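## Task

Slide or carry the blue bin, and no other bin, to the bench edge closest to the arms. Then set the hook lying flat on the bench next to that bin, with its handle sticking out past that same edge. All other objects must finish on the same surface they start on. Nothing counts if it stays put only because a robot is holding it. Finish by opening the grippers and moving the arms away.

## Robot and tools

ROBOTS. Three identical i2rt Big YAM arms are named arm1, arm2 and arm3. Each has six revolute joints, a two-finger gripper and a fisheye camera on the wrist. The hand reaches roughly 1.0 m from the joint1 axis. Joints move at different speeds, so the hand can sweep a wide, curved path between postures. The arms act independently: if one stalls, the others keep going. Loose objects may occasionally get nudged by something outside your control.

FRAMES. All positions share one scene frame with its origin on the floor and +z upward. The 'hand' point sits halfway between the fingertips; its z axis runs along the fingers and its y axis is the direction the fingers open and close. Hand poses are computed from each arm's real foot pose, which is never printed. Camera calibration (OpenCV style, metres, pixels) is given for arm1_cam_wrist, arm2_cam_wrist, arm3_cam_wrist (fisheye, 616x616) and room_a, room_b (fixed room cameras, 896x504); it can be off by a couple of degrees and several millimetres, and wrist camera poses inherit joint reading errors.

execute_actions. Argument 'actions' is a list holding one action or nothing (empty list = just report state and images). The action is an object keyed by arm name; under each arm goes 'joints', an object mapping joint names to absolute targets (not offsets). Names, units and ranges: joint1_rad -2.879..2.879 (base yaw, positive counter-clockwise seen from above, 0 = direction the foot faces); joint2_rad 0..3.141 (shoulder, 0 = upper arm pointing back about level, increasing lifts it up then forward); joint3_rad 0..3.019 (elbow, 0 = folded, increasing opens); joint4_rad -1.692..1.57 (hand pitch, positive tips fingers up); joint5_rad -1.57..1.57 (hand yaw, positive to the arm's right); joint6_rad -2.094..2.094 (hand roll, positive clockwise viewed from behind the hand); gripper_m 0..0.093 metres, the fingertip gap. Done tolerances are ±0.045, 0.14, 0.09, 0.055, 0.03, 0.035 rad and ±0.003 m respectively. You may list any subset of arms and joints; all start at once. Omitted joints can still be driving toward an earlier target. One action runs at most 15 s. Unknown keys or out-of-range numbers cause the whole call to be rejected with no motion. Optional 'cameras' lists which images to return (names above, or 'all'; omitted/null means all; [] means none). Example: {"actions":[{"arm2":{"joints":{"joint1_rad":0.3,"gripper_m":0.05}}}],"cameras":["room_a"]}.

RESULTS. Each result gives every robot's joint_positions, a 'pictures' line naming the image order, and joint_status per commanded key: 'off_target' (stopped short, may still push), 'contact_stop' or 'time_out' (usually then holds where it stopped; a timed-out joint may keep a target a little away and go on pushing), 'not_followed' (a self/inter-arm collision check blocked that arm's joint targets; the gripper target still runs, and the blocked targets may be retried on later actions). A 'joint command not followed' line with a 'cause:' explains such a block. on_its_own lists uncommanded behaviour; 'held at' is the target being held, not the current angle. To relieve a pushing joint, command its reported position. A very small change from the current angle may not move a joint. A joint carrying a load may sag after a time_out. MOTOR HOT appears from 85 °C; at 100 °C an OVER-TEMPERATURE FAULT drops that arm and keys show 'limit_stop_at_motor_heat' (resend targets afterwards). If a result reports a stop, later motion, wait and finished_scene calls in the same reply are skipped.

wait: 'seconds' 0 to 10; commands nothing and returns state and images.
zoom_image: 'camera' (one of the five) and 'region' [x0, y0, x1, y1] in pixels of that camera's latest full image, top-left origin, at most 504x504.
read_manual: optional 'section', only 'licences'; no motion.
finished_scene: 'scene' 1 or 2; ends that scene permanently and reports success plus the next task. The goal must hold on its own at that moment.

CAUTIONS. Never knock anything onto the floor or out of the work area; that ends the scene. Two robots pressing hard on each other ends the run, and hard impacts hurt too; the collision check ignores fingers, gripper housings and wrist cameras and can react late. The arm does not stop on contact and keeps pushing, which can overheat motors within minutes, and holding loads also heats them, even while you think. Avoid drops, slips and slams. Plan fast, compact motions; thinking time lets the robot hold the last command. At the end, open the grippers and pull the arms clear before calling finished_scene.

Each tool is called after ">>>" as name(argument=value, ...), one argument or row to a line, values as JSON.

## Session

>>> execute_actions(
  actions=[],
)

Scene clock: 0.00 s.
arm1.joint_positions: joint1_rad=-0.079 joint2_rad=+0.543 joint3_rad=+1.722 joint4_rad=-1.150 joint5_rad=-0.144 joint6_rad=-0.176 gripper_m=+0.094
arm1.joint_status: not commanded
arm1.hand: x=-0.9811 y=+0.1148 z=+1.5319 quat_wxyz=(-0.521, +0.567, -0.409, -0.491) (m; scene frame)
arm2.joint_positions: joint1_rad=-0.875 joint2_rad=+0.262 joint3_rad=+1.619 joint4_rad=-1.258 joint5_rad=+0.084 joint6_rad=+0.747 gripper_m=+0.094
arm2.joint_status: not commanded
arm2.hand: x=+0.0192 y=+0.0014 z=+1.4074 quat_wxyz=(-0.553, -0.009, -0.671, -0.494) (m; scene frame)
arm3.joint_positions: joint1_rad=-0.750 joint2_rad=+0.599 joint3_rad=+1.589 joint4_rad=-1.256 joint5_rad=+0.143 joint6_rad=+0.648 gripper_m=+0.094
arm3.joint_status: not commanded
arm3.hand: x=+1.0651 y=+0.1480 z=+1.4200 quat_wxyz=(-0.473, +0.068, -0.790, -0.384) (m; scene frame)
pictures: arm1_cam_wrist, arm2_cam_wrist, arm3_cam_wrist, room_a, room_b
camera_calibration (this result's frames):
arm1_cam_wrist: T_world_to_cam=[[0.97514, 0.111007, 0.19178, 0.647814], [0.221052, -0.547583, -0.807024, 1.52371], [0.0154299, 0.829355, -0.558509, 0.898742], [0, 0, 0, 1]] pos_world=[-0.982397, 0.0170703, 1.60739]
arm2_cam_wrist: T_world_to_cam=[[0.528948, -0.508886, -0.679153, 0.945746], [-0.753879, 0.0857436, -0.651395, 0.934973], [0.389719, 0.856553, -0.338285, 0.589202], [0, 0, 0, 1]] pos_world=[-0.0250174, -0.103573, 1.45066]
arm3_cam_wrist: T_world_to_cam=[[0.482824, -0.680195, -0.551558, 0.374729], [-0.840777, -0.183923, -0.509182, 1.6536], [0.244899, 0.709582, -0.660695, 0.69766], [0, 0, 0, 1]] pos_world=[1.03852, 0.0639768, 1.50961]
Images, in order (width x height): arm1_cam_wrist 616x616, arm2_cam_wrist 616x616, arm3_cam_wrist 616x616, room_a 896x504, room_b 896x504.

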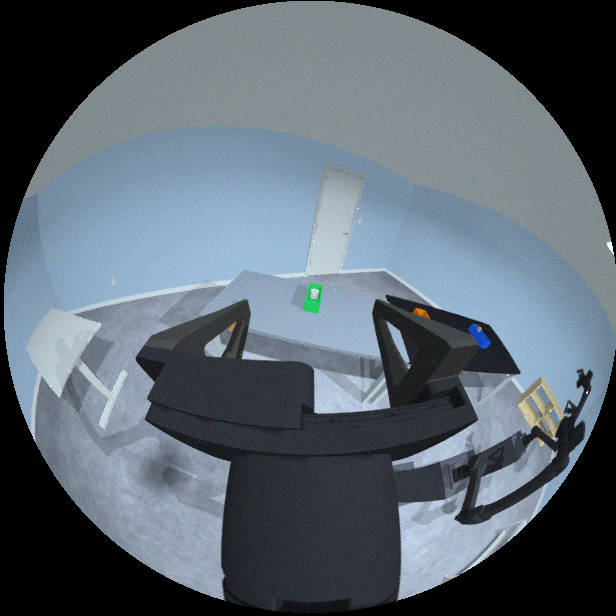

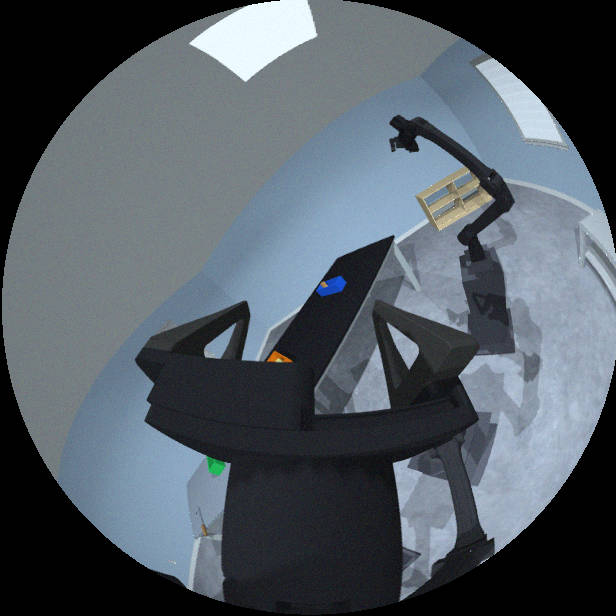

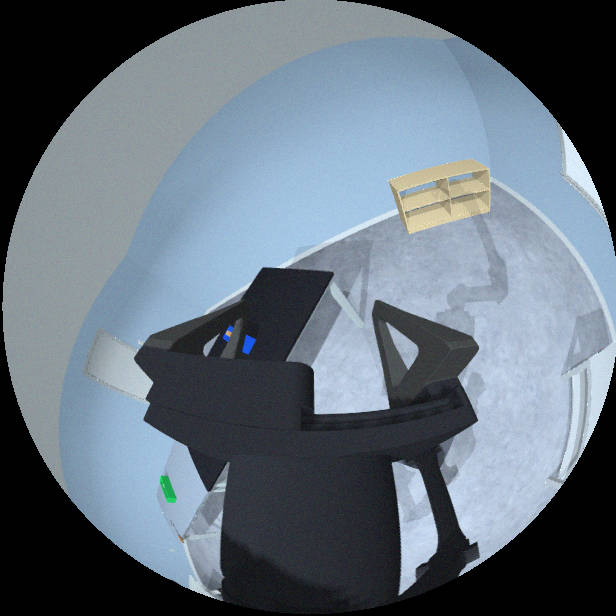

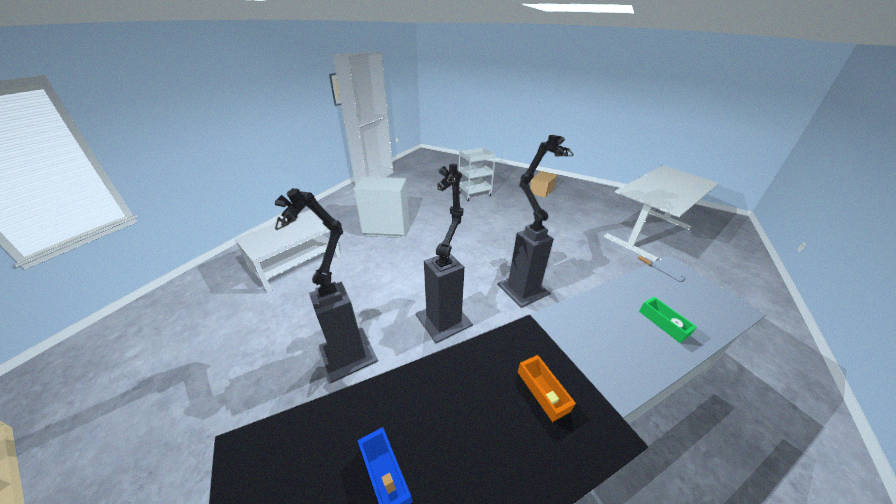

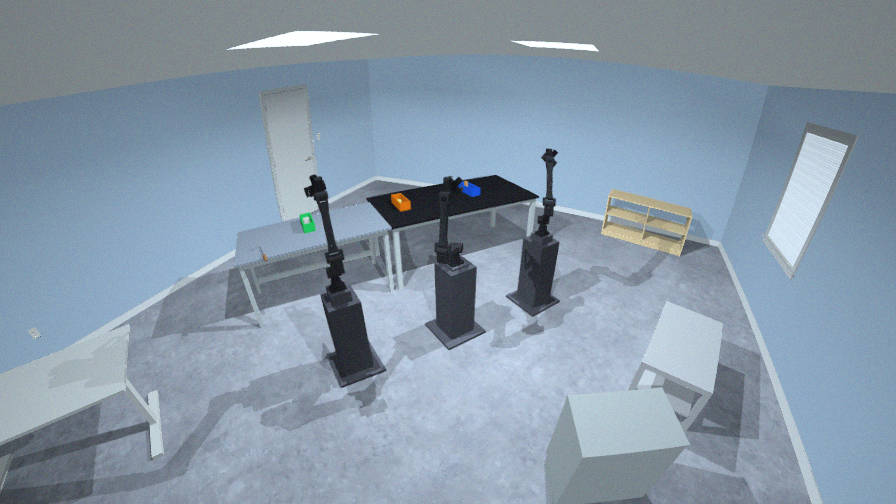

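>>> zoom_image(
  camera="room_a",
  region=[600, 240, 740, 320],
)

>>> zoom_image(
  camera="room_b",
  region=[220, 210, 330, 280],
)

Region (600, 240, 740, 320) of room_a's 896x504 image, scaled by 3.600, with more detail than that image has; it fills the top 288 rows of this view, and the rest is white.

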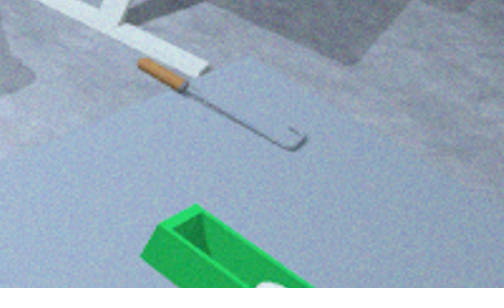

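Region (220, 210, 330, 280) of room_b's 896x504 image, scaled by 4.582, with more detail than that image has; it fills the top 321 rows of this view, and the rest is white.

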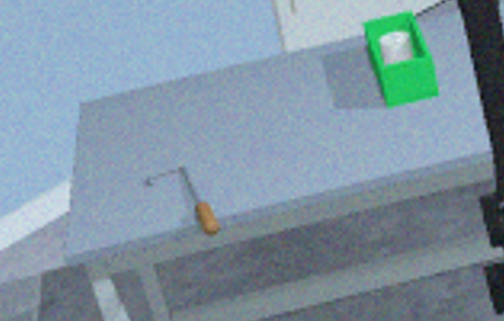

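>>> execute_actions(
  actions=[
    {"arm1":{"joints":{"joint1_rad":0.595,"joint2_rad":2.51,"joint3_rad":2.01,"joint4_rad":0.665,"joint5_rad":0.424,"joint6_rad":0}},"arm3":{"joints":{"joint1_rad":-0.05,"joint2_rad":1.711,"joint3_rad":1.192,"joint4_rad":0.02,"joint5_rad":0,"joint6_rad":0}},"arm2":{"joints":{"joint1_rad":-0.1,"joint2_rad":1.9,"joint3_rad":2.2,"joint4_rad":0.4,"joint5_rad":0.8,"joint6_rad":0}}},
  ],
  cameras=["arm1_cam_wrist","arm3_cam_wrist"],
)

Scene clock: 3.07 s.
arm1.joint_positions: joint1_rad=+0.598 joint2_rad=+2.508 joint3_rad=+1.975 joint4_rad=+0.643 joint5_rad=+0.420 joint6_rad=-0.010 gripper_m=+0.094
arm1.joint_status: all done
arm1.hand: x=-1.4663 y=+0.7628 z=+0.9112 quat_wxyz=(-0.449, +0.524, -0.422, -0.588) (m; scene frame)
arm2.joint_positions: joint1_rad=-0.104 joint2_rad=+1.883 joint3_rad=+2.167 joint4_rad=+0.387 joint5_rad=+0.796 joint6_rad=+0.016 gripper_m=+0.094
arm2.joint_status: all done
arm2.hand: x=+0.1325 y=+0.7343 z=+1.4079 quat_wxyz=(-0.704, +0.038, -0.530, -0.471) (m; scene frame)
arm3.joint_positions: joint1_rad=-0.040 joint2_rad=+1.700 joint3_rad=+1.182 joint4_rad=-0.003 joint5_rad=+0.000 joint6_rad=+0.012 gripper_m=+0.094
arm3.joint_status: all done
arm3.hand: x=+0.8939 y=+0.6882 z=+0.9441 quat_wxyz=(-0.343, +0.630, -0.597, -0.361) (m; scene frame)
pictures: arm1_cam_wrist, arm3_cam_wrist
camera_calibration (this result's frames):
arm1_cam_wrist: T_world_to_cam=[[0.973185, 0.228791, -0.0237781, 1.27186], [0.0973946, -0.503499, -0.858489, 1.31678], [-0.208387, 0.833153, -0.512281, -0.351049], [0, 0, 0, 1]] pos_world=[-1.43915, 0.664484, 0.980845]
arm3_cam_wrist: T_world_to_cam=[[0.997534, 0.0687055, -0.0143556, -0.920339], [0.0566433, -0.908782, -0.41341, 0.972962], [-0.0414497, 0.411577, -0.910432, 0.738663], [0, 0, 0, 1]] pos_world=[0.893575, 0.643426, 1.06152]
Images, in order (width x height): arm1_cam_wrist 616x616, arm3_cam_wrist 616x616.

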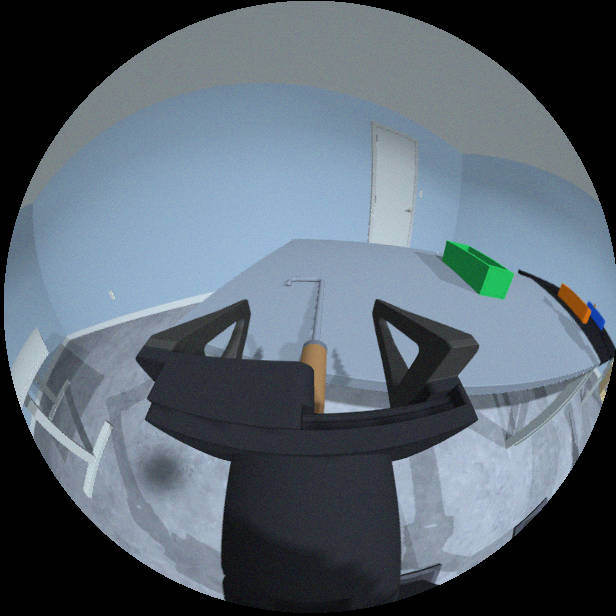

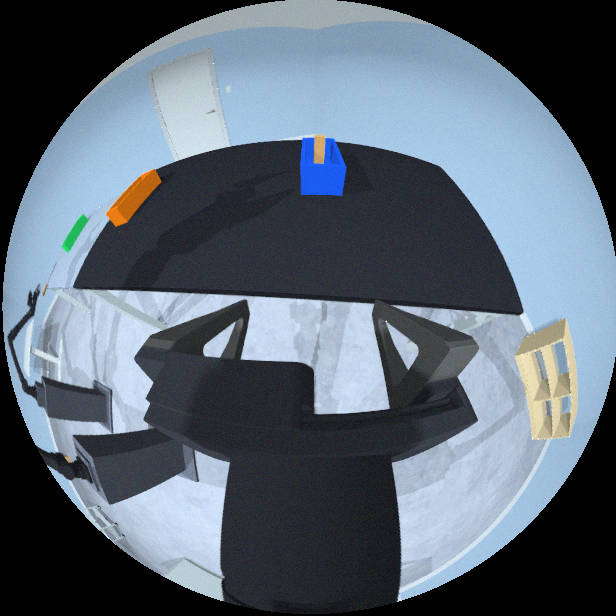

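>>> execute_actions(
  actions=[
    {"arm1":{"joints":{"joint1_rad":0.612,"joint2_rad":2.615,"joint5_rad":0.51}}},
  ],
  cameras=["arm1_cam_wrist"],
)

Scene clock: 9.27 s.
arm1.joint_positions: joint1_rad=+0.601 joint2_rad=+2.620 joint3_rad=+1.975 joint4_rad=+0.649 joint5_rad=+0.505 joint6_rad=-0.010 gripper_m=+0.094
arm1.joint_status: all done
arm1.hand: x=-1.4501 y=+0.7592 z=+0.8118 quat_wxyz=(-0.463, +0.543, -0.454, -0.534) (m; scene frame)
arm2.joint_positions: joint1_rad=-0.104 joint2_rad=+1.883 joint3_rad=+2.167 joint4_rad=+0.387 joint5_rad=+0.796 joint6_rad=+0.016 gripper_m=+0.094
arm2.joint_status: not commanded
arm2.hand: x=+0.1325 y=+0.7343 z=+1.4079 quat_wxyz=(-0.704, +0.038, -0.530, -0.471) (m; scene frame)
arm3.joint_positions: joint1_rad=-0.040 joint2_rad=+1.700 joint3_rad=+1.182 joint4_rad=-0.003 joint5_rad=+0.000 joint6_rad=+0.012 gripper_m=+0.094
arm3.joint_status: not commanded
arm3.hand: x=+0.8939 y=+0.6882 z=+0.9441 quat_wxyz=(-0.343, +0.630, -0.597, -0.361) (m; scene frame)
pictures: arm1_cam_wrist
camera_calibration (this result's frames):
arm1_cam_wrist: T_world_to_cam=[[0.988835, 0.14755, 0.020826, 1.30272], [0.103986, -0.583166, -0.80567, 1.25526], [-0.106731, 0.798841, -0.591998, -0.157425], [0, 0, 0, 1]] pos_world=[-1.43551, 0.665567, 0.891]
Images, in order (width x height): arm1_cam_wrist 616x616.

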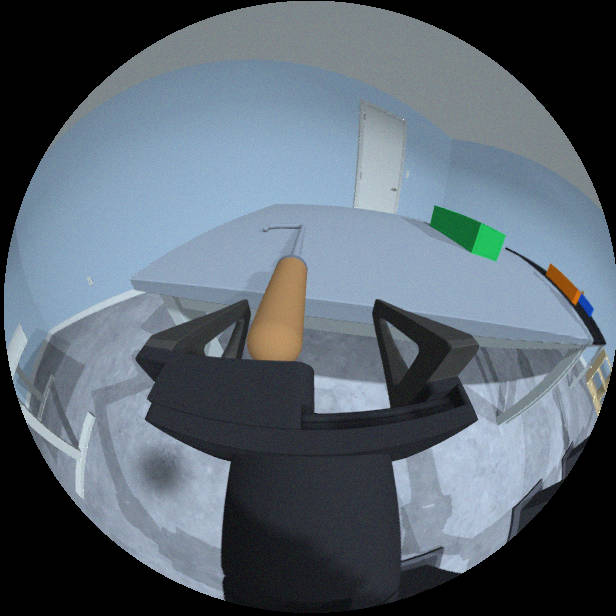

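>>> execute_actions(
  actions=[
    {"arm1":{"joints":{"joint1_rad":0.622,"joint3_rad":2.03,"joint5_rad":0.43}}},
  ],
  cameras=[],
)

>>> execute_actions(
  actions=[
    {"arm1":{"joints":{"joint6_rad":1.58}}},
  ],
  cameras=["arm1_cam_wrist"],
)

Scene clock: 10.37 s.
arm1.joint_positions: joint1_rad=+0.616 joint2_rad=+2.620 joint3_rad=+1.976 joint4_rad=+0.649 joint5_rad=+0.434 joint6_rad=-0.010 gripper_m=+0.094
arm1.joint_status: all done
arm1.hand: x=-1.4734 y=+0.7495 z=+0.8122 quat_wxyz=(-0.439, +0.562, -0.430, -0.554) (m; scene frame)
arm2.joint_positions: joint1_rad=-0.104 joint2_rad=+1.883 joint3_rad=+2.167 joint4_rad=+0.387 joint5_rad=+0.796 joint6_rad=+0.016 gripper_m=+0.094
arm2.joint_status: not commanded
arm2.hand: x=+0.1325 y=+0.7343 z=+1.4079 quat_wxyz=(-0.704, +0.038, -0.530, -0.471) (m; scene frame)
arm3.joint_positions: joint1_rad=-0.040 joint2_rad=+1.700 joint3_rad=+1.182 joint4_rad=-0.003 joint5_rad=+0.000 joint6_rad=+0.012 gripper_m=+0.094
arm3.joint_status: not commanded
arm3.hand: x=+0.8939 y=+0.6882 z=+0.9441 quat_wxyz=(-0.343, +0.630, -0.597, -0.361) (m; scene frame)
pictures: none
No camera images: the call's "cameras" was empty. Leave "cameras" out to get every camera's image.

Scene clock: 12.53 s.
arm1.joint_positions: joint1_rad=+0.616 joint2_rad=+2.620 joint3_rad=+1.976 joint4_rad=+0.649 joint5_rad=+0.434 joint6_rad=+1.570 gripper_m=+0.094
arm1.joint_status: all done
arm1.hand: x=-1.4734 y=+0.7495 z=+0.8122 quat_wxyz=(+0.084, +0.090, -0.702, -0.702) (m; scene frame)
arm2.joint_positions: joint1_rad=-0.104 joint2_rad=+1.883 joint3_rad=+2.167 joint4_rad=+0.387 joint5_rad=+0.796 joint6_rad=+0.016 gripper_m=+0.094
arm2.joint_status: not commanded
arm2.hand: x=+0.1325 y=+0.7343 z=+1.4079 quat_wxyz=(-0.704, +0.038, -0.530, -0.471) (m; scene frame)
arm3.joint_positions: joint1_rad=-0.040 joint2_rad=+1.700 joint3_rad=+1.182 joint4_rad=-0.003 joint5_rad=+0.000 joint6_rad=+0.012 gripper_m=+0.094
arm3.joint_status: not commanded
arm3.hand: x=+0.8939 y=+0.6882 z=+0.9441 quat_wxyz=(-0.343, +0.630, -0.597, -0.361) (m; scene frame)
pictures: arm1_cam_wrist
camera_calibration (this result's frames):
arm1_cam_wrist: T_world_to_cam=[[0.0143015, -0.0109579, -0.999838, 0.839079], [-0.638403, -0.769702, -0.000695884, -0.355426], [-0.76957, 0.638309, -0.0180035, -1.47442], [0, 0, 0, 1]] pos_world=[-1.37358, 0.676759, 0.812151]
Images, in order (width x height): arm1_cam_wrist 616x616.

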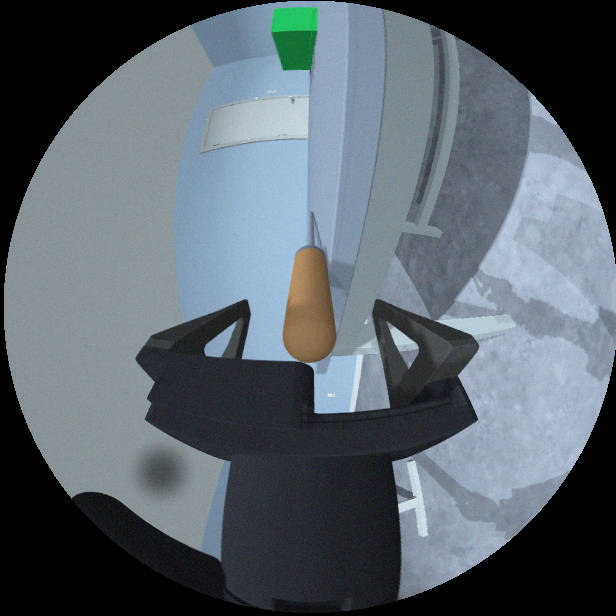

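>>> execute_actions(
  actions=[
    {"arm1":{"joints":{"joint1_rad":0.592,"joint3_rad":2.085,"joint2_rad":2.675}}},
  ],
  cameras=["arm1_cam_wrist"],
)

Scene clock: 13.70 s.
arm1.joint_positions: joint1_rad=+0.598 joint2_rad=+2.650 joint3_rad=+2.036 joint4_rad=+0.649 joint5_rad=+0.434 joint6_rad=+1.570 gripper_m=+0.094
arm1.joint_status: all done
arm1.hand: x=-1.4661 y=+0.7669 z=+0.8172 quat_wxyz=(+0.084, +0.078, -0.694, -0.711) (m; scene frame)
arm2.joint_positions: joint1_rad=-0.104 joint2_rad=+1.883 joint3_rad=+2.167 joint4_rad=+0.387 joint5_rad=+0.796 joint6_rad=+0.016 gripper_m=+0.094
arm2.joint_status: not commanded
arm2.hand: x=+0.1325 y=+0.7343 z=+1.4079 quat_wxyz=(-0.704, +0.038, -0.530, -0.471) (m; scene frame)
arm3.joint_positions: joint1_rad=-0.040 joint2_rad=+1.700 joint3_rad=+1.182 joint4_rad=-0.003 joint5_rad=+0.000 joint6_rad=+0.012 gripper_m=+0.094
arm3.joint_status: not commanded
arm3.hand: x=+0.8939 y=+0.6882 z=+0.9441 quat_wxyz=(-0.343, +0.630, -0.597, -0.361) (m; scene frame)
pictures: arm1_cam_wrist
camera_calibration (this result's frames):
arm1_cam_wrist: T_world_to_cam=[[-0.00487572, 0.0122521, -0.999913, 0.798238], [-0.651741, -0.758417, -0.006115, -0.361192], [-0.758426, 0.651654, 0.011683, -1.49803], [0, 0, 0, 1]] pos_world=[-1.36765, 0.69248, 0.813462]
Images, in order (width x height): arm1_cam_wrist 616x616.

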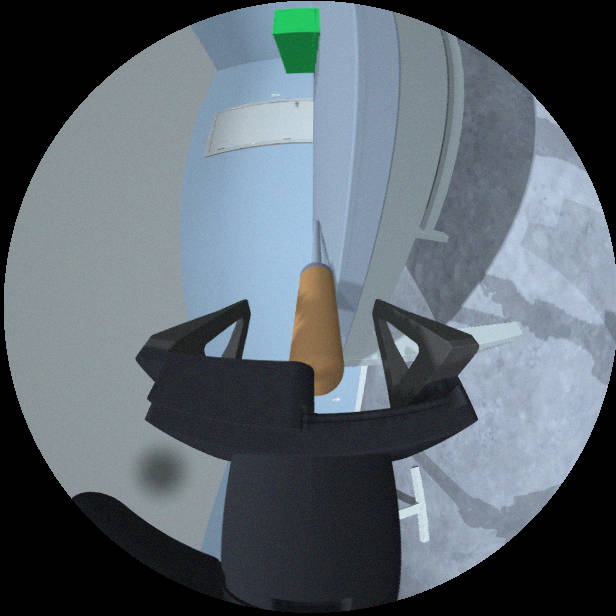

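>>> execute_actions(
  actions=[
    {"arm1":{"joints":{"gripper_m":0}}},
  ],
  cameras=[],
)

>>> execute_actions(
  actions=[
    {"arm1":{"joints":{"joint2_rad":2.33,"joint4_rad":0.76}}},
  ],
  cameras=["arm1_cam_wrist"],
)

Scene clock: 14.60 s.
arm1.joint_positions: joint1_rad=+0.598 joint2_rad=+2.655 joint3_rad=+2.037 joint4_rad=+0.652 joint5_rad=+0.433 joint6_rad=+1.571 gripper_m=+0.030
arm1.joint_status: gripper_m off_target (ended at +0.030, target +0.000)
arm1.hand: x=-1.4660 y=+0.7666 z=+0.8135 quat_wxyz=(+0.084, +0.078, -0.694, -0.711) (m; scene frame)
arm2.joint_positions: joint1_rad=-0.104 joint2_rad=+1.883 joint3_rad=+2.167 joint4_rad=+0.387 joint5_rad=+0.796 joint6_rad=+0.016 gripper_m=+0.094
arm2.joint_status: not commanded
arm2.hand: x=+0.1325 y=+0.7343 z=+1.4079 quat_wxyz=(-0.704, +0.038, -0.530, -0.471) (m; scene frame)
arm3.joint_positions: joint1_rad=-0.040 joint2_rad=+1.700 joint3_rad=+1.182 joint4_rad=-0.003 joint5_rad=+0.000 joint6_rad=+0.012 gripper_m=+0.094
arm3.joint_status: not commanded
arm3.hand: x=+0.8939 y=+0.6882 z=+0.9441 quat_wxyz=(-0.343, +0.630, -0.597, -0.361) (m; scene frame)
pictures: none
No camera images: the call's "cameras" was empty. Leave "cameras" out to get every camera's image.

Scene clock: 16.13 s.
arm1.joint_positions: joint1_rad=+0.598 joint2_rad=+2.356 joint3_rad=+2.037 joint4_rad=+0.729 joint5_rad=+0.433 joint6_rad=+1.571 gripper_m=+0.030
arm1.joint_status: all done
arm1.hand: x=-1.4578 y=+0.7534 z=+1.1024 quat_wxyz=(+0.152, +0.008, -0.567, -0.810) (m; scene frame)
arm2.joint_positions: joint1_rad=-0.104 joint2_rad=+1.883 joint3_rad=+2.167 joint4_rad=+0.387 joint5_rad=+0.796 joint6_rad=+0.016 gripper_m=+0.094
arm2.joint_status: not commanded
arm2.hand: x=+0.1325 y=+0.7343 z=+1.4079 quat_wxyz=(-0.704, +0.038, -0.530, -0.471) (m; scene frame)
arm3.joint_positions: joint1_rad=-0.040 joint2_rad=+1.700 joint3_rad=+1.182 joint4_rad=-0.003 joint5_rad=+0.000 joint6_rad=+0.012 gripper_m=+0.094
arm3.joint_status: not commanded
arm3.hand: x=+0.8939 y=+0.6882 z=+0.9441 quat_wxyz=(-0.343, +0.630, -0.597, -0.361) (m; scene frame)
pictures: arm1_cam_wrist
camera_calibration (this result's frames):
arm1_cam_wrist: T_world_to_cam=[[-0.23094, 0.300094, -0.925532, 0.455265], [-0.659284, -0.74784, -0.0779742, -0.304009], [-0.71555, 0.592181, 0.370554, -1.77452], [0, 0, 0, 1]] pos_world=[-1.36505, 0.686864, 1.05521]
Images, in order (width x height): arm1_cam_wrist 616x616.

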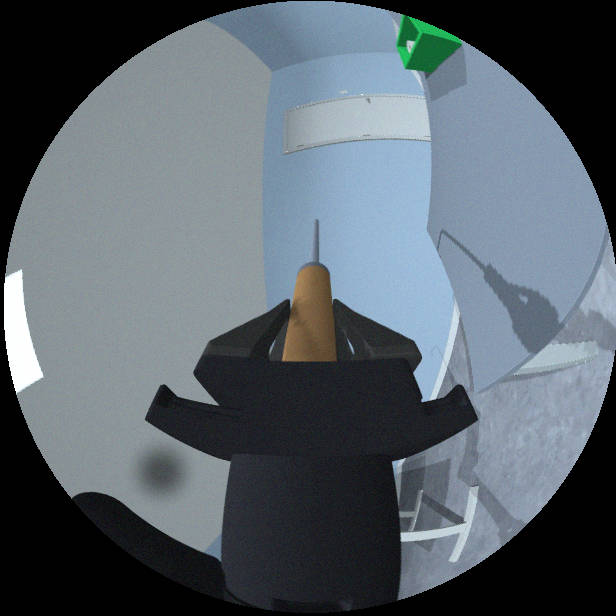

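Holding rigidly. Swing over.

>>> execute_actions(
  actions=[
    {"arm1":{"joints":{"joint1_rad":-0.698,"joint2_rad":2.40,"joint3_rad":1.92,"joint5_rad":-0.662}}},
  ],
  cameras=[],
)

>>> execute_actions(
  actions=[
    {"arm1":{"joints":{"joint2_rad":2.525}}},
  ],
  cameras=["arm1_cam_wrist","room_a"],
)

Scene clock: 18.77 s.
arm1.joint_positions: joint1_rad=-0.702 joint2_rad=+2.466 joint3_rad=+1.876 joint4_rad=+0.718 joint5_rad=-0.665 joint6_rad=+1.571 gripper_m=+0.030
arm1.joint_status: all done
arm1.hand: x=-0.5106 y=+0.7634 z=+0.9175 quat_wxyz=(-0.021, +0.041, -0.671, -0.740) (m; scene frame)
arm2.joint_positions: joint1_rad=-0.104 joint2_rad=+1.883 joint3_rad=+2.167 joint4_rad=+0.387 joint5_rad=+0.796 joint6_rad=+0.016 gripper_m=+0.094
arm2.joint_status: not commanded
arm2.hand: x=+0.1325 y=+0.7343 z=+1.4079 quat_wxyz=(-0.704, +0.038, -0.530, -0.471) (m; scene frame)
arm3.joint_positions: joint1_rad=-0.040 joint2_rad=+1.700 joint3_rad=+1.182 joint4_rad=-0.003 joint5_rad=+0.000 joint6_rad=+0.012 gripper_m=+0.094
arm3.joint_status: not commanded
arm3.hand: x=+0.8939 y=+0.6882 z=+0.9441 quat_wxyz=(-0.343, +0.630, -0.597, -0.361) (m; scene frame)
pictures: none
No camera images: the call's "cameras" was empty. Leave "cameras" out to get every camera's image.

Scene clock: 20.27 s.
arm1.joint_positions: joint1_rad=-0.702 joint2_rad=+2.570 joint3_rad=+1.876 joint4_rad=+0.718 joint5_rad=-0.664 joint6_rad=+1.571 gripper_m=+0.030
arm1.joint_status: all done
arm1.hand: x=-0.5125 y=+0.7592 z=+0.8285 quat_wxyz=(+0.001, +0.018, -0.702, -0.712) (m; scene frame)
arm2.joint_positions: joint1_rad=-0.104 joint2_rad=+1.883 joint3_rad=+2.167 joint4_rad=+0.387 joint5_rad=+0.796 joint6_rad=+0.016 gripper_m=+0.094
arm2.joint_status: not commanded
arm2.hand: x=+0.1325 y=+0.7343 z=+1.4079 quat_wxyz=(-0.704, +0.038, -0.530, -0.471) (m; scene frame)
arm3.joint_positions: joint1_rad=-0.040 joint2_rad=+1.700 joint3_rad=+1.182 joint4_rad=-0.003 joint5_rad=+0.000 joint6_rad=+0.012 gripper_m=+0.094
arm3.joint_status: not commanded
arm3.hand: x=+0.8939 y=+0.6882 z=+0.9441 quat_wxyz=(-0.343, +0.630, -0.597, -0.361) (m; scene frame)
pictures: arm1_cam_wrist, room_a
camera_calibration (this result's frames):
arm1_cam_wrist: T_world_to_cam=[[0.0274456, 0.00280633, -0.999619, 0.837813], [-0.790518, -0.611991, -0.0234226, 0.0865994], [-0.611824, 0.790859, -0.014578, -0.778618], [0, 0, 0, 1]] pos_world=[-0.430913, 0.666424, 0.828172]
Images, in order (width x height): arm1_cam_wrist 616x616, room_a 896x504.

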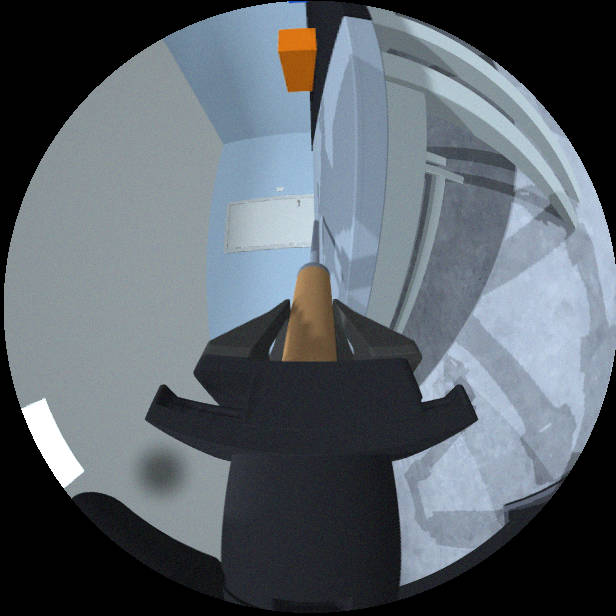

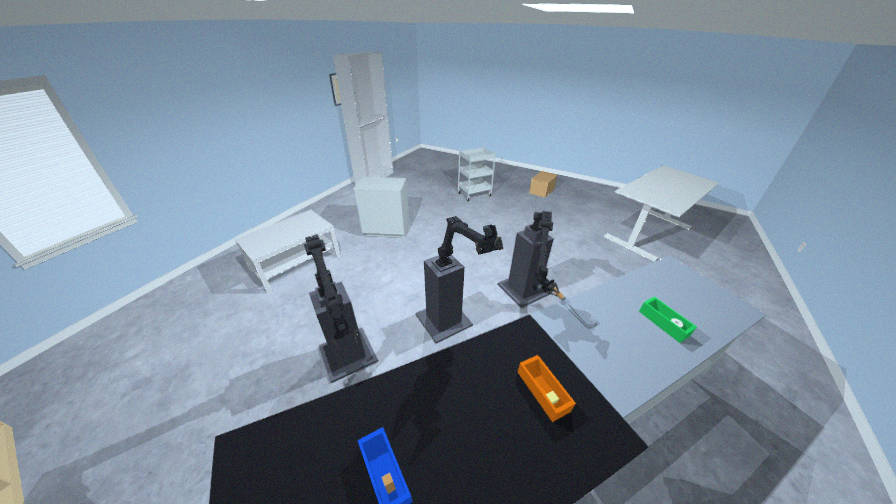

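>>> execute_actions(
  actions=[
    {"arm1":{"joints":{"joint2_rad":2.58}}},
  ],
  cameras=["arm1_cam_wrist"],
)

Scene clock: 21.13 s.
arm1.joint_positions: joint1_rad=-0.702 joint2_rad=+2.585 joint3_rad=+1.876 joint4_rad=+0.724 joint5_rad=-0.664 joint6_rad=+1.571 gripper_m=+0.030
arm1.joint_status: all done
arm1.hand: x=-0.5132 y=+0.7579 z=+0.8166 quat_wxyz=(+0.003, +0.016, -0.704, -0.710) (m; scene frame)
arm2.joint_positions: joint1_rad=-0.104 joint2_rad=+1.883 joint3_rad=+2.167 joint4_rad=+0.387 joint5_rad=+0.796 joint6_rad=+0.016 gripper_m=+0.094
arm2.joint_status: not commanded
arm2.hand: x=+0.1325 y=+0.7343 z=+1.4079 quat_wxyz=(-0.704, +0.038, -0.530, -0.471) (m; scene frame)
arm3.joint_positions: joint1_rad=-0.040 joint2_rad=+1.700 joint3_rad=+1.182 joint4_rad=-0.003 joint5_rad=+0.000 joint6_rad=+0.012 gripper_m=+0.094
arm3.joint_status: not commanded
arm3.hand: x=+0.8939 y=+0.6882 z=+0.9441 quat_wxyz=(-0.343, +0.630, -0.597, -0.361) (m; scene frame)
pictures: arm1_cam_wrist
camera_calibration (this result's frames):
arm1_cam_wrist: T_world_to_cam=[[0.0217723, -0.00485778, -0.999751, 0.828958], [-0.790684, -0.612059, -0.0142453, 0.0774023], [-0.611837, 0.790798, -0.0171669, -0.776118], [0, 0, 0, 1]] pos_world=[-0.431705, 0.665154, 0.816531]
Images, in order (width x height): arm1_cam_wrist 616x616.

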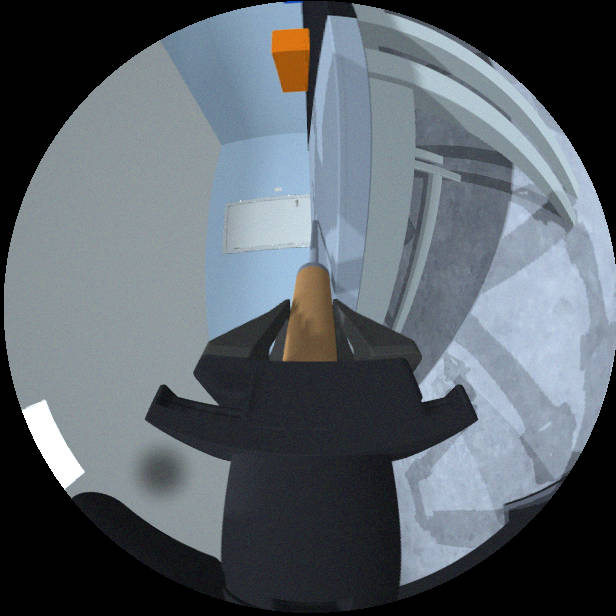

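>>> execute_actions(
  actions=[
    {"arm1":{"joints":{"gripper_m":0.093}},"arm2":{"joints":{"joint3_rad":2.085,"joint4_rad":0.53,"joint5_rad":1.1,"joint6_rad":0.5}}},
  ],
  cameras=["arm1_cam_wrist"],
)

>>> execute_actions(
  actions=[
    {"arm1":{"joints":{"joint5_rad":0.0}},"arm2":{"joints":{"joint5_rad":1.42,"joint6_rad":1.2}}},
  ],
  cameras=["arm1_cam_wrist","room_a"],
)

Scene clock: 23.03 s.
arm1.joint_positions: joint1_rad=-0.702 joint2_rad=+2.585 joint3_rad=+1.876 joint4_rad=+0.736 joint5_rad=-0.664 joint6_rad=+1.571 gripper_m=+0.093
arm1.joint_status: all done
arm1.hand: x=-0.5133 y=+0.7579 z=+0.8193 quat_wxyz=(+0.000, +0.018, -0.701, -0.713) (m; scene frame)
arm2.joint_positions: joint1_rad=-0.104 joint2_rad=+1.893 joint3_rad=+2.083 joint4_rad=+0.512 joint5_rad=+1.095 joint6_rad=+0.483 gripper_m=+0.094
arm2.joint_status: all done
arm2.hand: x=+0.1630 y=+0.7105 z=+1.3487 quat_wxyz=(-0.592, -0.213, -0.552, -0.548) (m; scene frame)
arm3.joint_positions: joint1_rad=-0.040 joint2_rad=+1.700 joint3_rad=+1.182 joint4_rad=-0.003 joint5_rad=+0.000 joint6_rad=+0.012 gripper_m=+0.094
arm3.joint_status: not commanded
arm3.hand: x=+0.8939 y=+0.6882 z=+0.9441 quat_wxyz=(-0.343, +0.630, -0.597, -0.361) (m; scene frame)
pictures: arm1_cam_wrist
camera_calibration (this result's frames):
arm1_cam_wrist: T_world_to_cam=[[0.0288795, 0.00524865, -0.999569, 0.827433], [-0.790459, -0.61196, -0.0260513, 0.0870885], [-0.611834, 0.790871, -0.0135243, -0.779121], [0, 0, 0, 1]] pos_world=[-0.431748, 0.665136, 0.818808]
Images, in order (width x height): arm1_cam_wrist 616x616.

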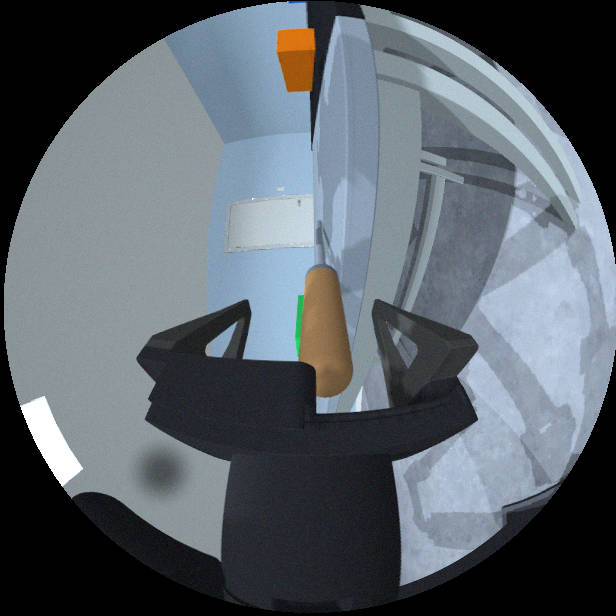

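Scene clock: 25.77 s.
arm1.joint_positions: joint1_rad=-0.702 joint2_rad=+2.585 joint3_rad=+1.876 joint4_rad=+0.736 joint5_rad=-0.004 joint6_rad=+1.571 gripper_m=+0.093
arm1.joint_status: all done
arm1.hand: x=-0.4071 y=+0.7246 z=+0.8214 quat_wxyz=(-0.227, -0.213, -0.663, -0.681) (m; scene frame)
arm2.joint_positions: joint1_rad=-0.104 joint2_rad=+1.893 joint3_rad=+2.082 joint4_rad=+0.513 joint5_rad=+1.312 joint6_rad=+0.633 gripper_m=+0.094
arm2.joint_status: joint5_rad time_out (moved +0.217 of +0.325); joint6_rad time_out (moved +0.150 of +0.717)
arm2.on_its_own: joint5_rad is held at +1.308, not at your +1.420, since a time_out; joint6_rad is held at +0.626, not at your +1.200, since a time_out
arm2.hand: x=+0.1766 y=+0.6837 z=+1.3265 quat_wxyz=(-0.558, -0.338, -0.548, -0.524) (m; scene frame)
arm3.joint_positions: joint1_rad=-0.040 joint2_rad=+1.700 joint3_rad=+1.182 joint4_rad=-0.003 joint5_rad=+0.000 joint6_rad=+0.012 gripper_m=+0.094
arm3.joint_status: not commanded
arm3.hand: x=+0.8939 y=+0.6882 z=+0.9441 quat_wxyz=(-0.343, +0.630, -0.597, -0.361) (m; scene frame)
pictures: arm1_cam_wrist, room_a
joint command not followed: on one or more control steps a check withheld the commanded joint targets of the arm2 arm, and it was not sent them on those steps.
cause: the commanded joint targets would bring two parts of the arm too close to each other (its wrist (the part past joint 4) and its wrist camera); next, command targets that bring no two parts of the arm closer together.
camera_calibration (this result's frames):
arm1_cam_wrist: T_world_to_cam=[[0.0205268, 0.00612241, -0.999771, 0.822836], [-0.999789, 0.000924445, -0.0205215, -0.383108], [0.000798592, 0.999981, 0.0061401, -0.606101], [0, 0, 0, 1]] pos_world=[-0.399434, 0.601406, 0.818507]
Images, in order (width x height): arm1_cam_wrist 616x616, room_a 896x504.

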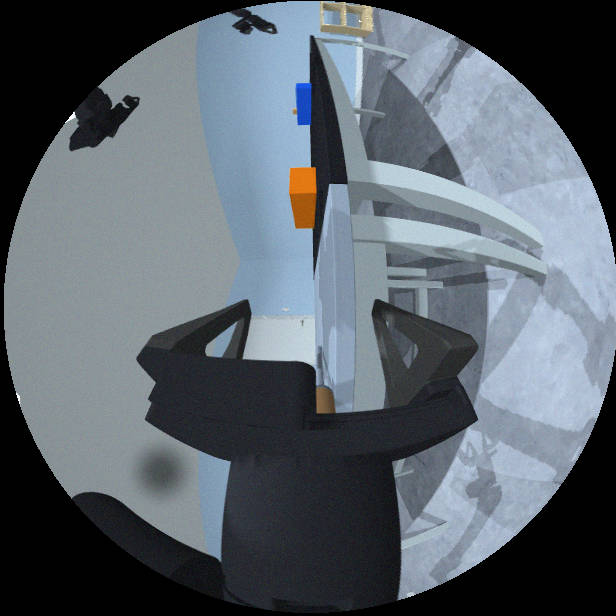

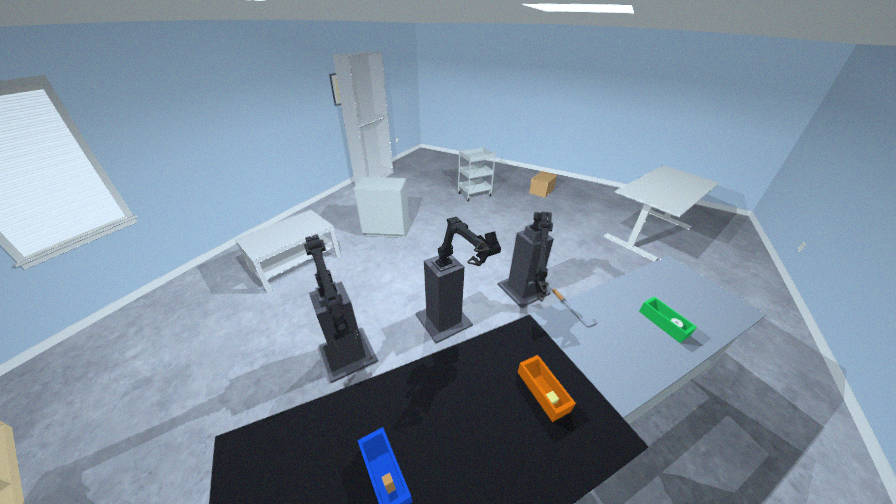

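>>> execute_actions(
  actions=[
    {"arm1":{"joints":{"joint2_rad":0.9}},"arm2":{"joints":{"joint1_rad":0.15,"joint2_rad":2.2,"joint5_rad":0.797,"joint6_rad":-1.585}}},
  ],
  cameras=[],
)

>>> execute_actions(
  actions=[
    {"arm1":{"joints":{"joint1_rad":0.4,"joint3_rad":1.2,"joint4_rad":0}},"arm2":{"joints":{"joint1_rad":0.775,"joint2_rad":2.4}}},
  ],
  cameras=[],
)

>>> execute_actions(
  actions=[
    {"arm2":{"joints":{"joint2_rad":2.59,"joint4_rad":0.53}}},
  ],
  cameras=["arm2_cam_wrist","room_a"],
)

Scene clock: 28.63 s.
arm1.joint_positions: joint1_rad=-0.702 joint2_rad=+0.901 joint3_rad=+1.915 joint4_rad=+0.764 joint5_rad=-0.004 joint6_rad=+1.573 gripper_m=+0.093
arm1.joint_status: all done
arm1.hand: x=-0.9667 y=-0.0140 z=+1.8228 quat_wxyz=(-0.310, +0.040, +0.097, -0.945) (m; scene frame)
arm2.joint_positions: joint1_rad=+0.143 joint2_rad=+2.188 joint3_rad=+2.055 joint4_rad=+0.524 joint5_rad=+0.801 joint6_rad=-1.568 gripper_m=+0.094
arm2.joint_status: all done
arm2.hand: x=-0.0771 y=+0.8687 z=+1.1296 quat_wxyz=(-0.785, +0.551, -0.255, +0.123) (m; scene frame)
arm3.joint_positions: joint1_rad=-0.040 joint2_rad=+1.700 joint3_rad=+1.182 joint4_rad=-0.003 joint5_rad=+0.000 joint6_rad=+0.012 gripper_m=+0.094
arm3.joint_status: not commanded
arm3.hand: x=+0.8939 y=+0.6882 z=+0.9441 quat_wxyz=(-0.343, +0.630, -0.597, -0.361) (m; scene frame)
pictures: none
No camera images: the call's "cameras" was empty. Leave "cameras" out to get every camera's image.

Scene clock: 30.77 s.
arm1.joint_positions: joint1_rad=+0.396 joint2_rad=+0.913 joint3_rad=+1.176 joint4_rad=+0.010 joint5_rad=+0.001 joint6_rad=+1.573 gripper_m=+0.093
arm1.joint_status: all done
arm1.hand: x=-1.1572 y=+0.3946 z=+1.4216 quat_wxyz=(+0.180, +0.141, -0.591, -0.773) (m; scene frame)
arm2.joint_positions: joint1_rad=+0.777 joint2_rad=+2.398 joint3_rad=+2.064 joint4_rad=+0.524 joint5_rad=+0.795 joint6_rad=-1.571 gripper_m=+0.094
arm2.joint_status: all done
arm2.hand: x=-0.6013 y=+0.6755 z=+0.9522 quat_wxyz=(-0.745, +0.662, -0.017, -0.077) (m; scene frame)
arm3.joint_positions: joint1_rad=-0.040 joint2_rad=+1.700 joint3_rad=+1.182 joint4_rad=-0.003 joint5_rad=+0.000 joint6_rad=+0.012 gripper_m=+0.094
arm3.joint_status: not commanded
arm3.hand: x=+0.8939 y=+0.6882 z=+0.9441 quat_wxyz=(-0.343, +0.630, -0.597, -0.361) (m; scene frame)
pictures: none
No camera images: the call's "cameras" was empty. Leave "cameras" out to get every camera's image.

Scene clock: 32.17 s.
arm1.joint_positions: joint1_rad=+0.396 joint2_rad=+0.913 joint3_rad=+1.176 joint4_rad=+0.010 joint5_rad=+0.001 joint6_rad=+1.573 gripper_m=+0.093
arm1.joint_status: not commanded
arm1.hand: x=-1.1572 y=+0.3946 z=+1.4216 quat_wxyz=(+0.180, +0.141, -0.591, -0.773) (m; scene frame)
arm2.joint_positions: joint1_rad=+0.777 joint2_rad=+2.593 joint3_rad=+2.066 joint4_rad=+0.524 joint5_rad=+0.795 joint6_rad=-1.571 gripper_m=+0.094
arm2.joint_status: all done
arm2.hand: x=-0.6050 y=+0.6780 z=+0.7811 quat_wxyz=(-0.702, +0.711, +0.034, -0.026) (m; scene frame)
arm3.joint_positions: joint1_rad=-0.040 joint2_rad=+1.700 joint3_rad=+1.182 joint4_rad=-0.003 joint5_rad=+0.000 joint6_rad=+0.012 gripper_m=+0.094
arm3.joint_status: not commanded
arm3.hand: x=+0.8939 y=+0.6882 z=+0.9441 quat_wxyz=(-0.343, +0.630, -0.597, -0.361) (m; scene frame)
pictures: arm2_cam_wrist, room_a
camera_calibration (this result's frames):
arm2_cam_wrist: T_world_to_cam=[[-0.0025788, 0.0101578, 0.999945, -0.790223], [0.8646, -0.502407, 0.0073334, 0.861771], [0.502454, 0.864572, -0.00748685, -0.154523], [0, 0, 0, 1]] pos_world=[-0.669485, 0.574583, 0.782703]
Images, in order (width x height): arm2_cam_wrist 616x616, room_a 896x504.

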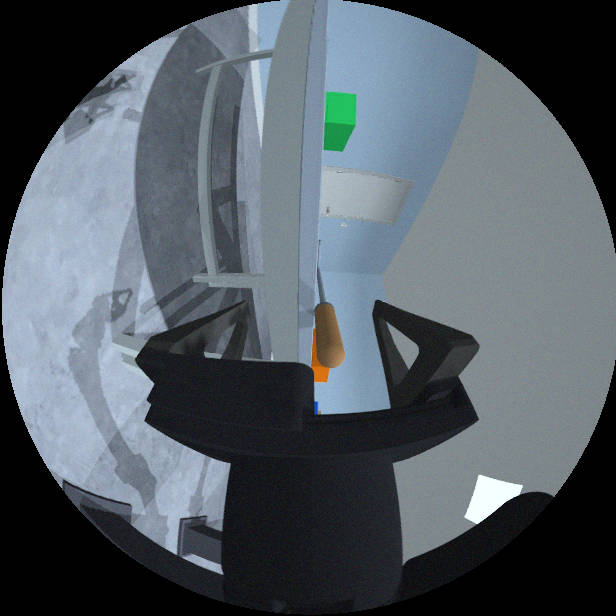

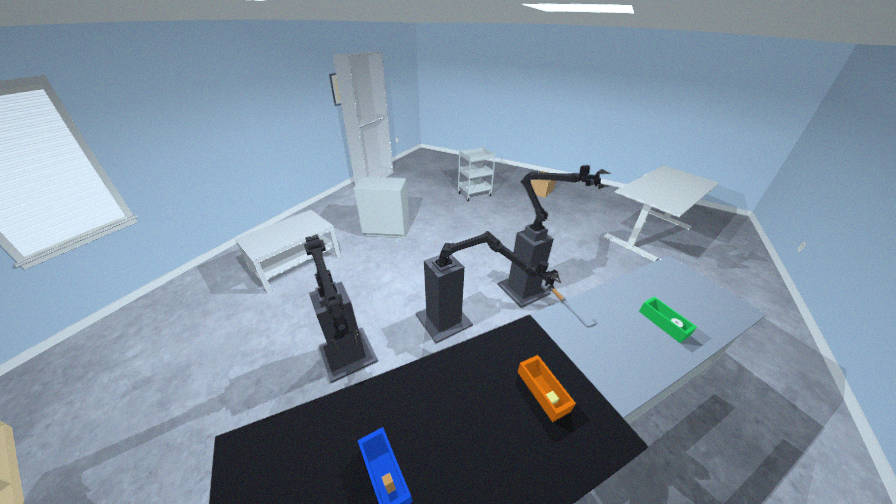

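>>> execute_actions(
  actions=[
    {"arm2":{"joints":{"joint2_rad":2.548,"joint1_rad":0.648}}},
  ],
  cameras=["arm2_cam_wrist"],
)

Scene clock: 34.70 s.
arm1.joint_positions: joint1_rad=+0.396 joint2_rad=+0.913 joint3_rad=+1.176 joint4_rad=+0.010 joint5_rad=+0.001 joint6_rad=+1.573 gripper_m=+0.093
arm1.joint_status: not commanded
arm1.hand: x=-1.1572 y=+0.3946 z=+1.4216 quat_wxyz=(+0.180, +0.141, -0.591, -0.773) (m; scene frame)
arm2.joint_positions: joint1_rad=+0.649 joint2_rad=+2.549 joint3_rad=+2.066 joint4_rad=+0.524 joint5_rad=+0.795 joint6_rad=-1.571 gripper_m=+0.094
arm2.joint_status: all done
arm2.hand: x=-0.5154 y=+0.7531 z=+0.8199 quat_wxyz=(-0.714, +0.700, -0.022, +0.008) (m; scene frame)
arm3.joint_positions: joint1_rad=-0.040 joint2_rad=+1.700 joint3_rad=+1.182 joint4_rad=-0.003 joint5_rad=+0.000 joint6_rad=+0.012 gripper_m=+0.094
arm3.joint_status: not commanded
arm3.hand: x=+0.8939 y=+0.6882 z=+0.9441 quat_wxyz=(-0.343, +0.630, -0.597, -0.361) (m; scene frame)
pictures: arm2_cam_wrist
camera_calibration (this result's frames):
arm2_cam_wrist: T_world_to_cam=[[0.0274035, -0.0225852, 0.999369, -0.788955], [0.792851, -0.608382, -0.0354897, 0.899755], [0.6088, 0.793323, 0.00123489, -0.162867], [0, 0, 0, 1]] pos_world=[-0.592598, 0.658782, 0.82059]
Images, in order (width x height): arm2_cam_wrist 616x616.

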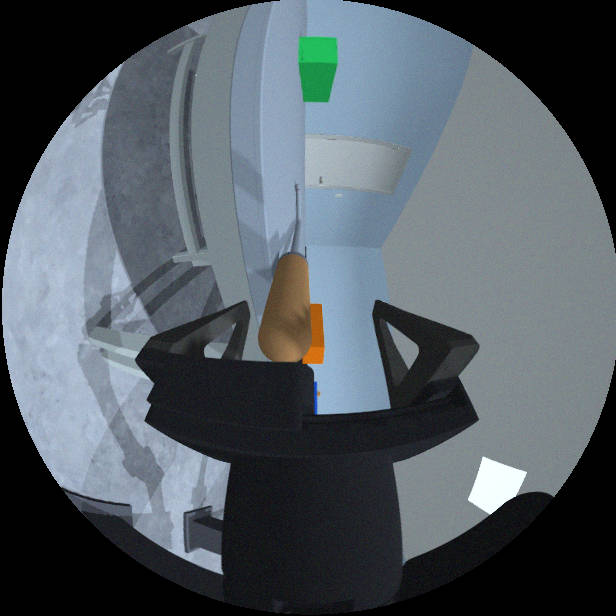

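>>> execute_actions(
  actions=[
    {"arm2":{"joints":{"joint2_rad":2.612,"joint3_rad":2.165,"joint4_rad":0.485}}},
  ],
  cameras=["arm2_cam_wrist"],
)

Scene clock: 35.67 s.
arm1.joint_positions: joint1_rad=+0.396 joint2_rad=+0.913 joint3_rad=+1.176 joint4_rad=+0.010 joint5_rad=+0.001 joint6_rad=+1.573 gripper_m=+0.093
arm1.joint_status: not commanded
arm1.hand: x=-1.1572 y=+0.3946 z=+1.4216 quat_wxyz=(+0.180, +0.141, -0.591, -0.773) (m; scene frame)
arm2.joint_positions: joint1_rad=+0.649 joint2_rad=+2.589 joint3_rad=+2.117 joint4_rad=+0.499 joint5_rad=+0.795 joint6_rad=-1.571 gripper_m=+0.094
arm2.joint_status: all done
arm2.hand: x=-0.5207 y=+0.7588 z=+0.8066 quat_wxyz=(-0.710, +0.704, -0.019, +0.012) (m; scene frame)
arm3.joint_positions: joint1_rad=-0.040 joint2_rad=+1.700 joint3_rad=+1.182 joint4_rad=-0.003 joint5_rad=+0.000 joint6_rad=+0.012 gripper_m=+0.094
arm3.joint_status: not commanded
arm3.hand: x=+0.8939 y=+0.6882 z=+0.9441 quat_wxyz=(-0.343, +0.630, -0.597, -0.361) (m; scene frame)
pictures: arm2_cam_wrist
camera_calibration (this result's frames):
arm2_cam_wrist: T_world_to_cam=[[0.0177624, -0.0122843, 0.999767, -0.788531], [0.793132, -0.608668, -0.02157, 0.896098], [0.608791, 0.79333, -0.00106831, -0.162263], [0, 0, 0, 1]] pos_world=[-0.597932, 0.664468, 0.807503]
Images, in order (width x height): arm2_cam_wrist 616x616.

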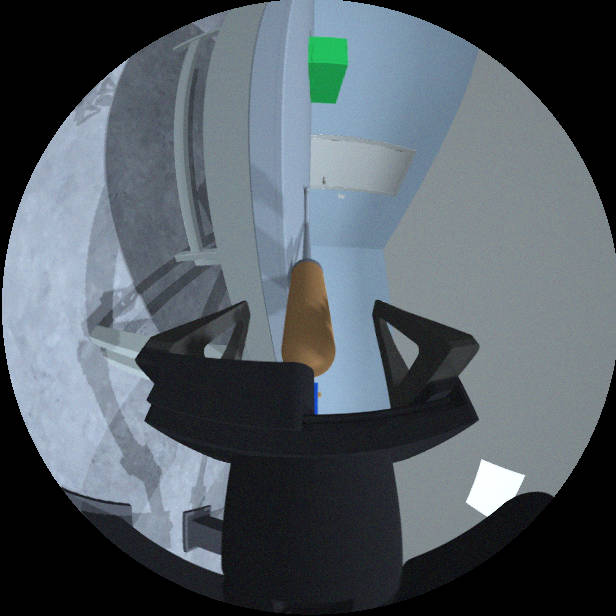

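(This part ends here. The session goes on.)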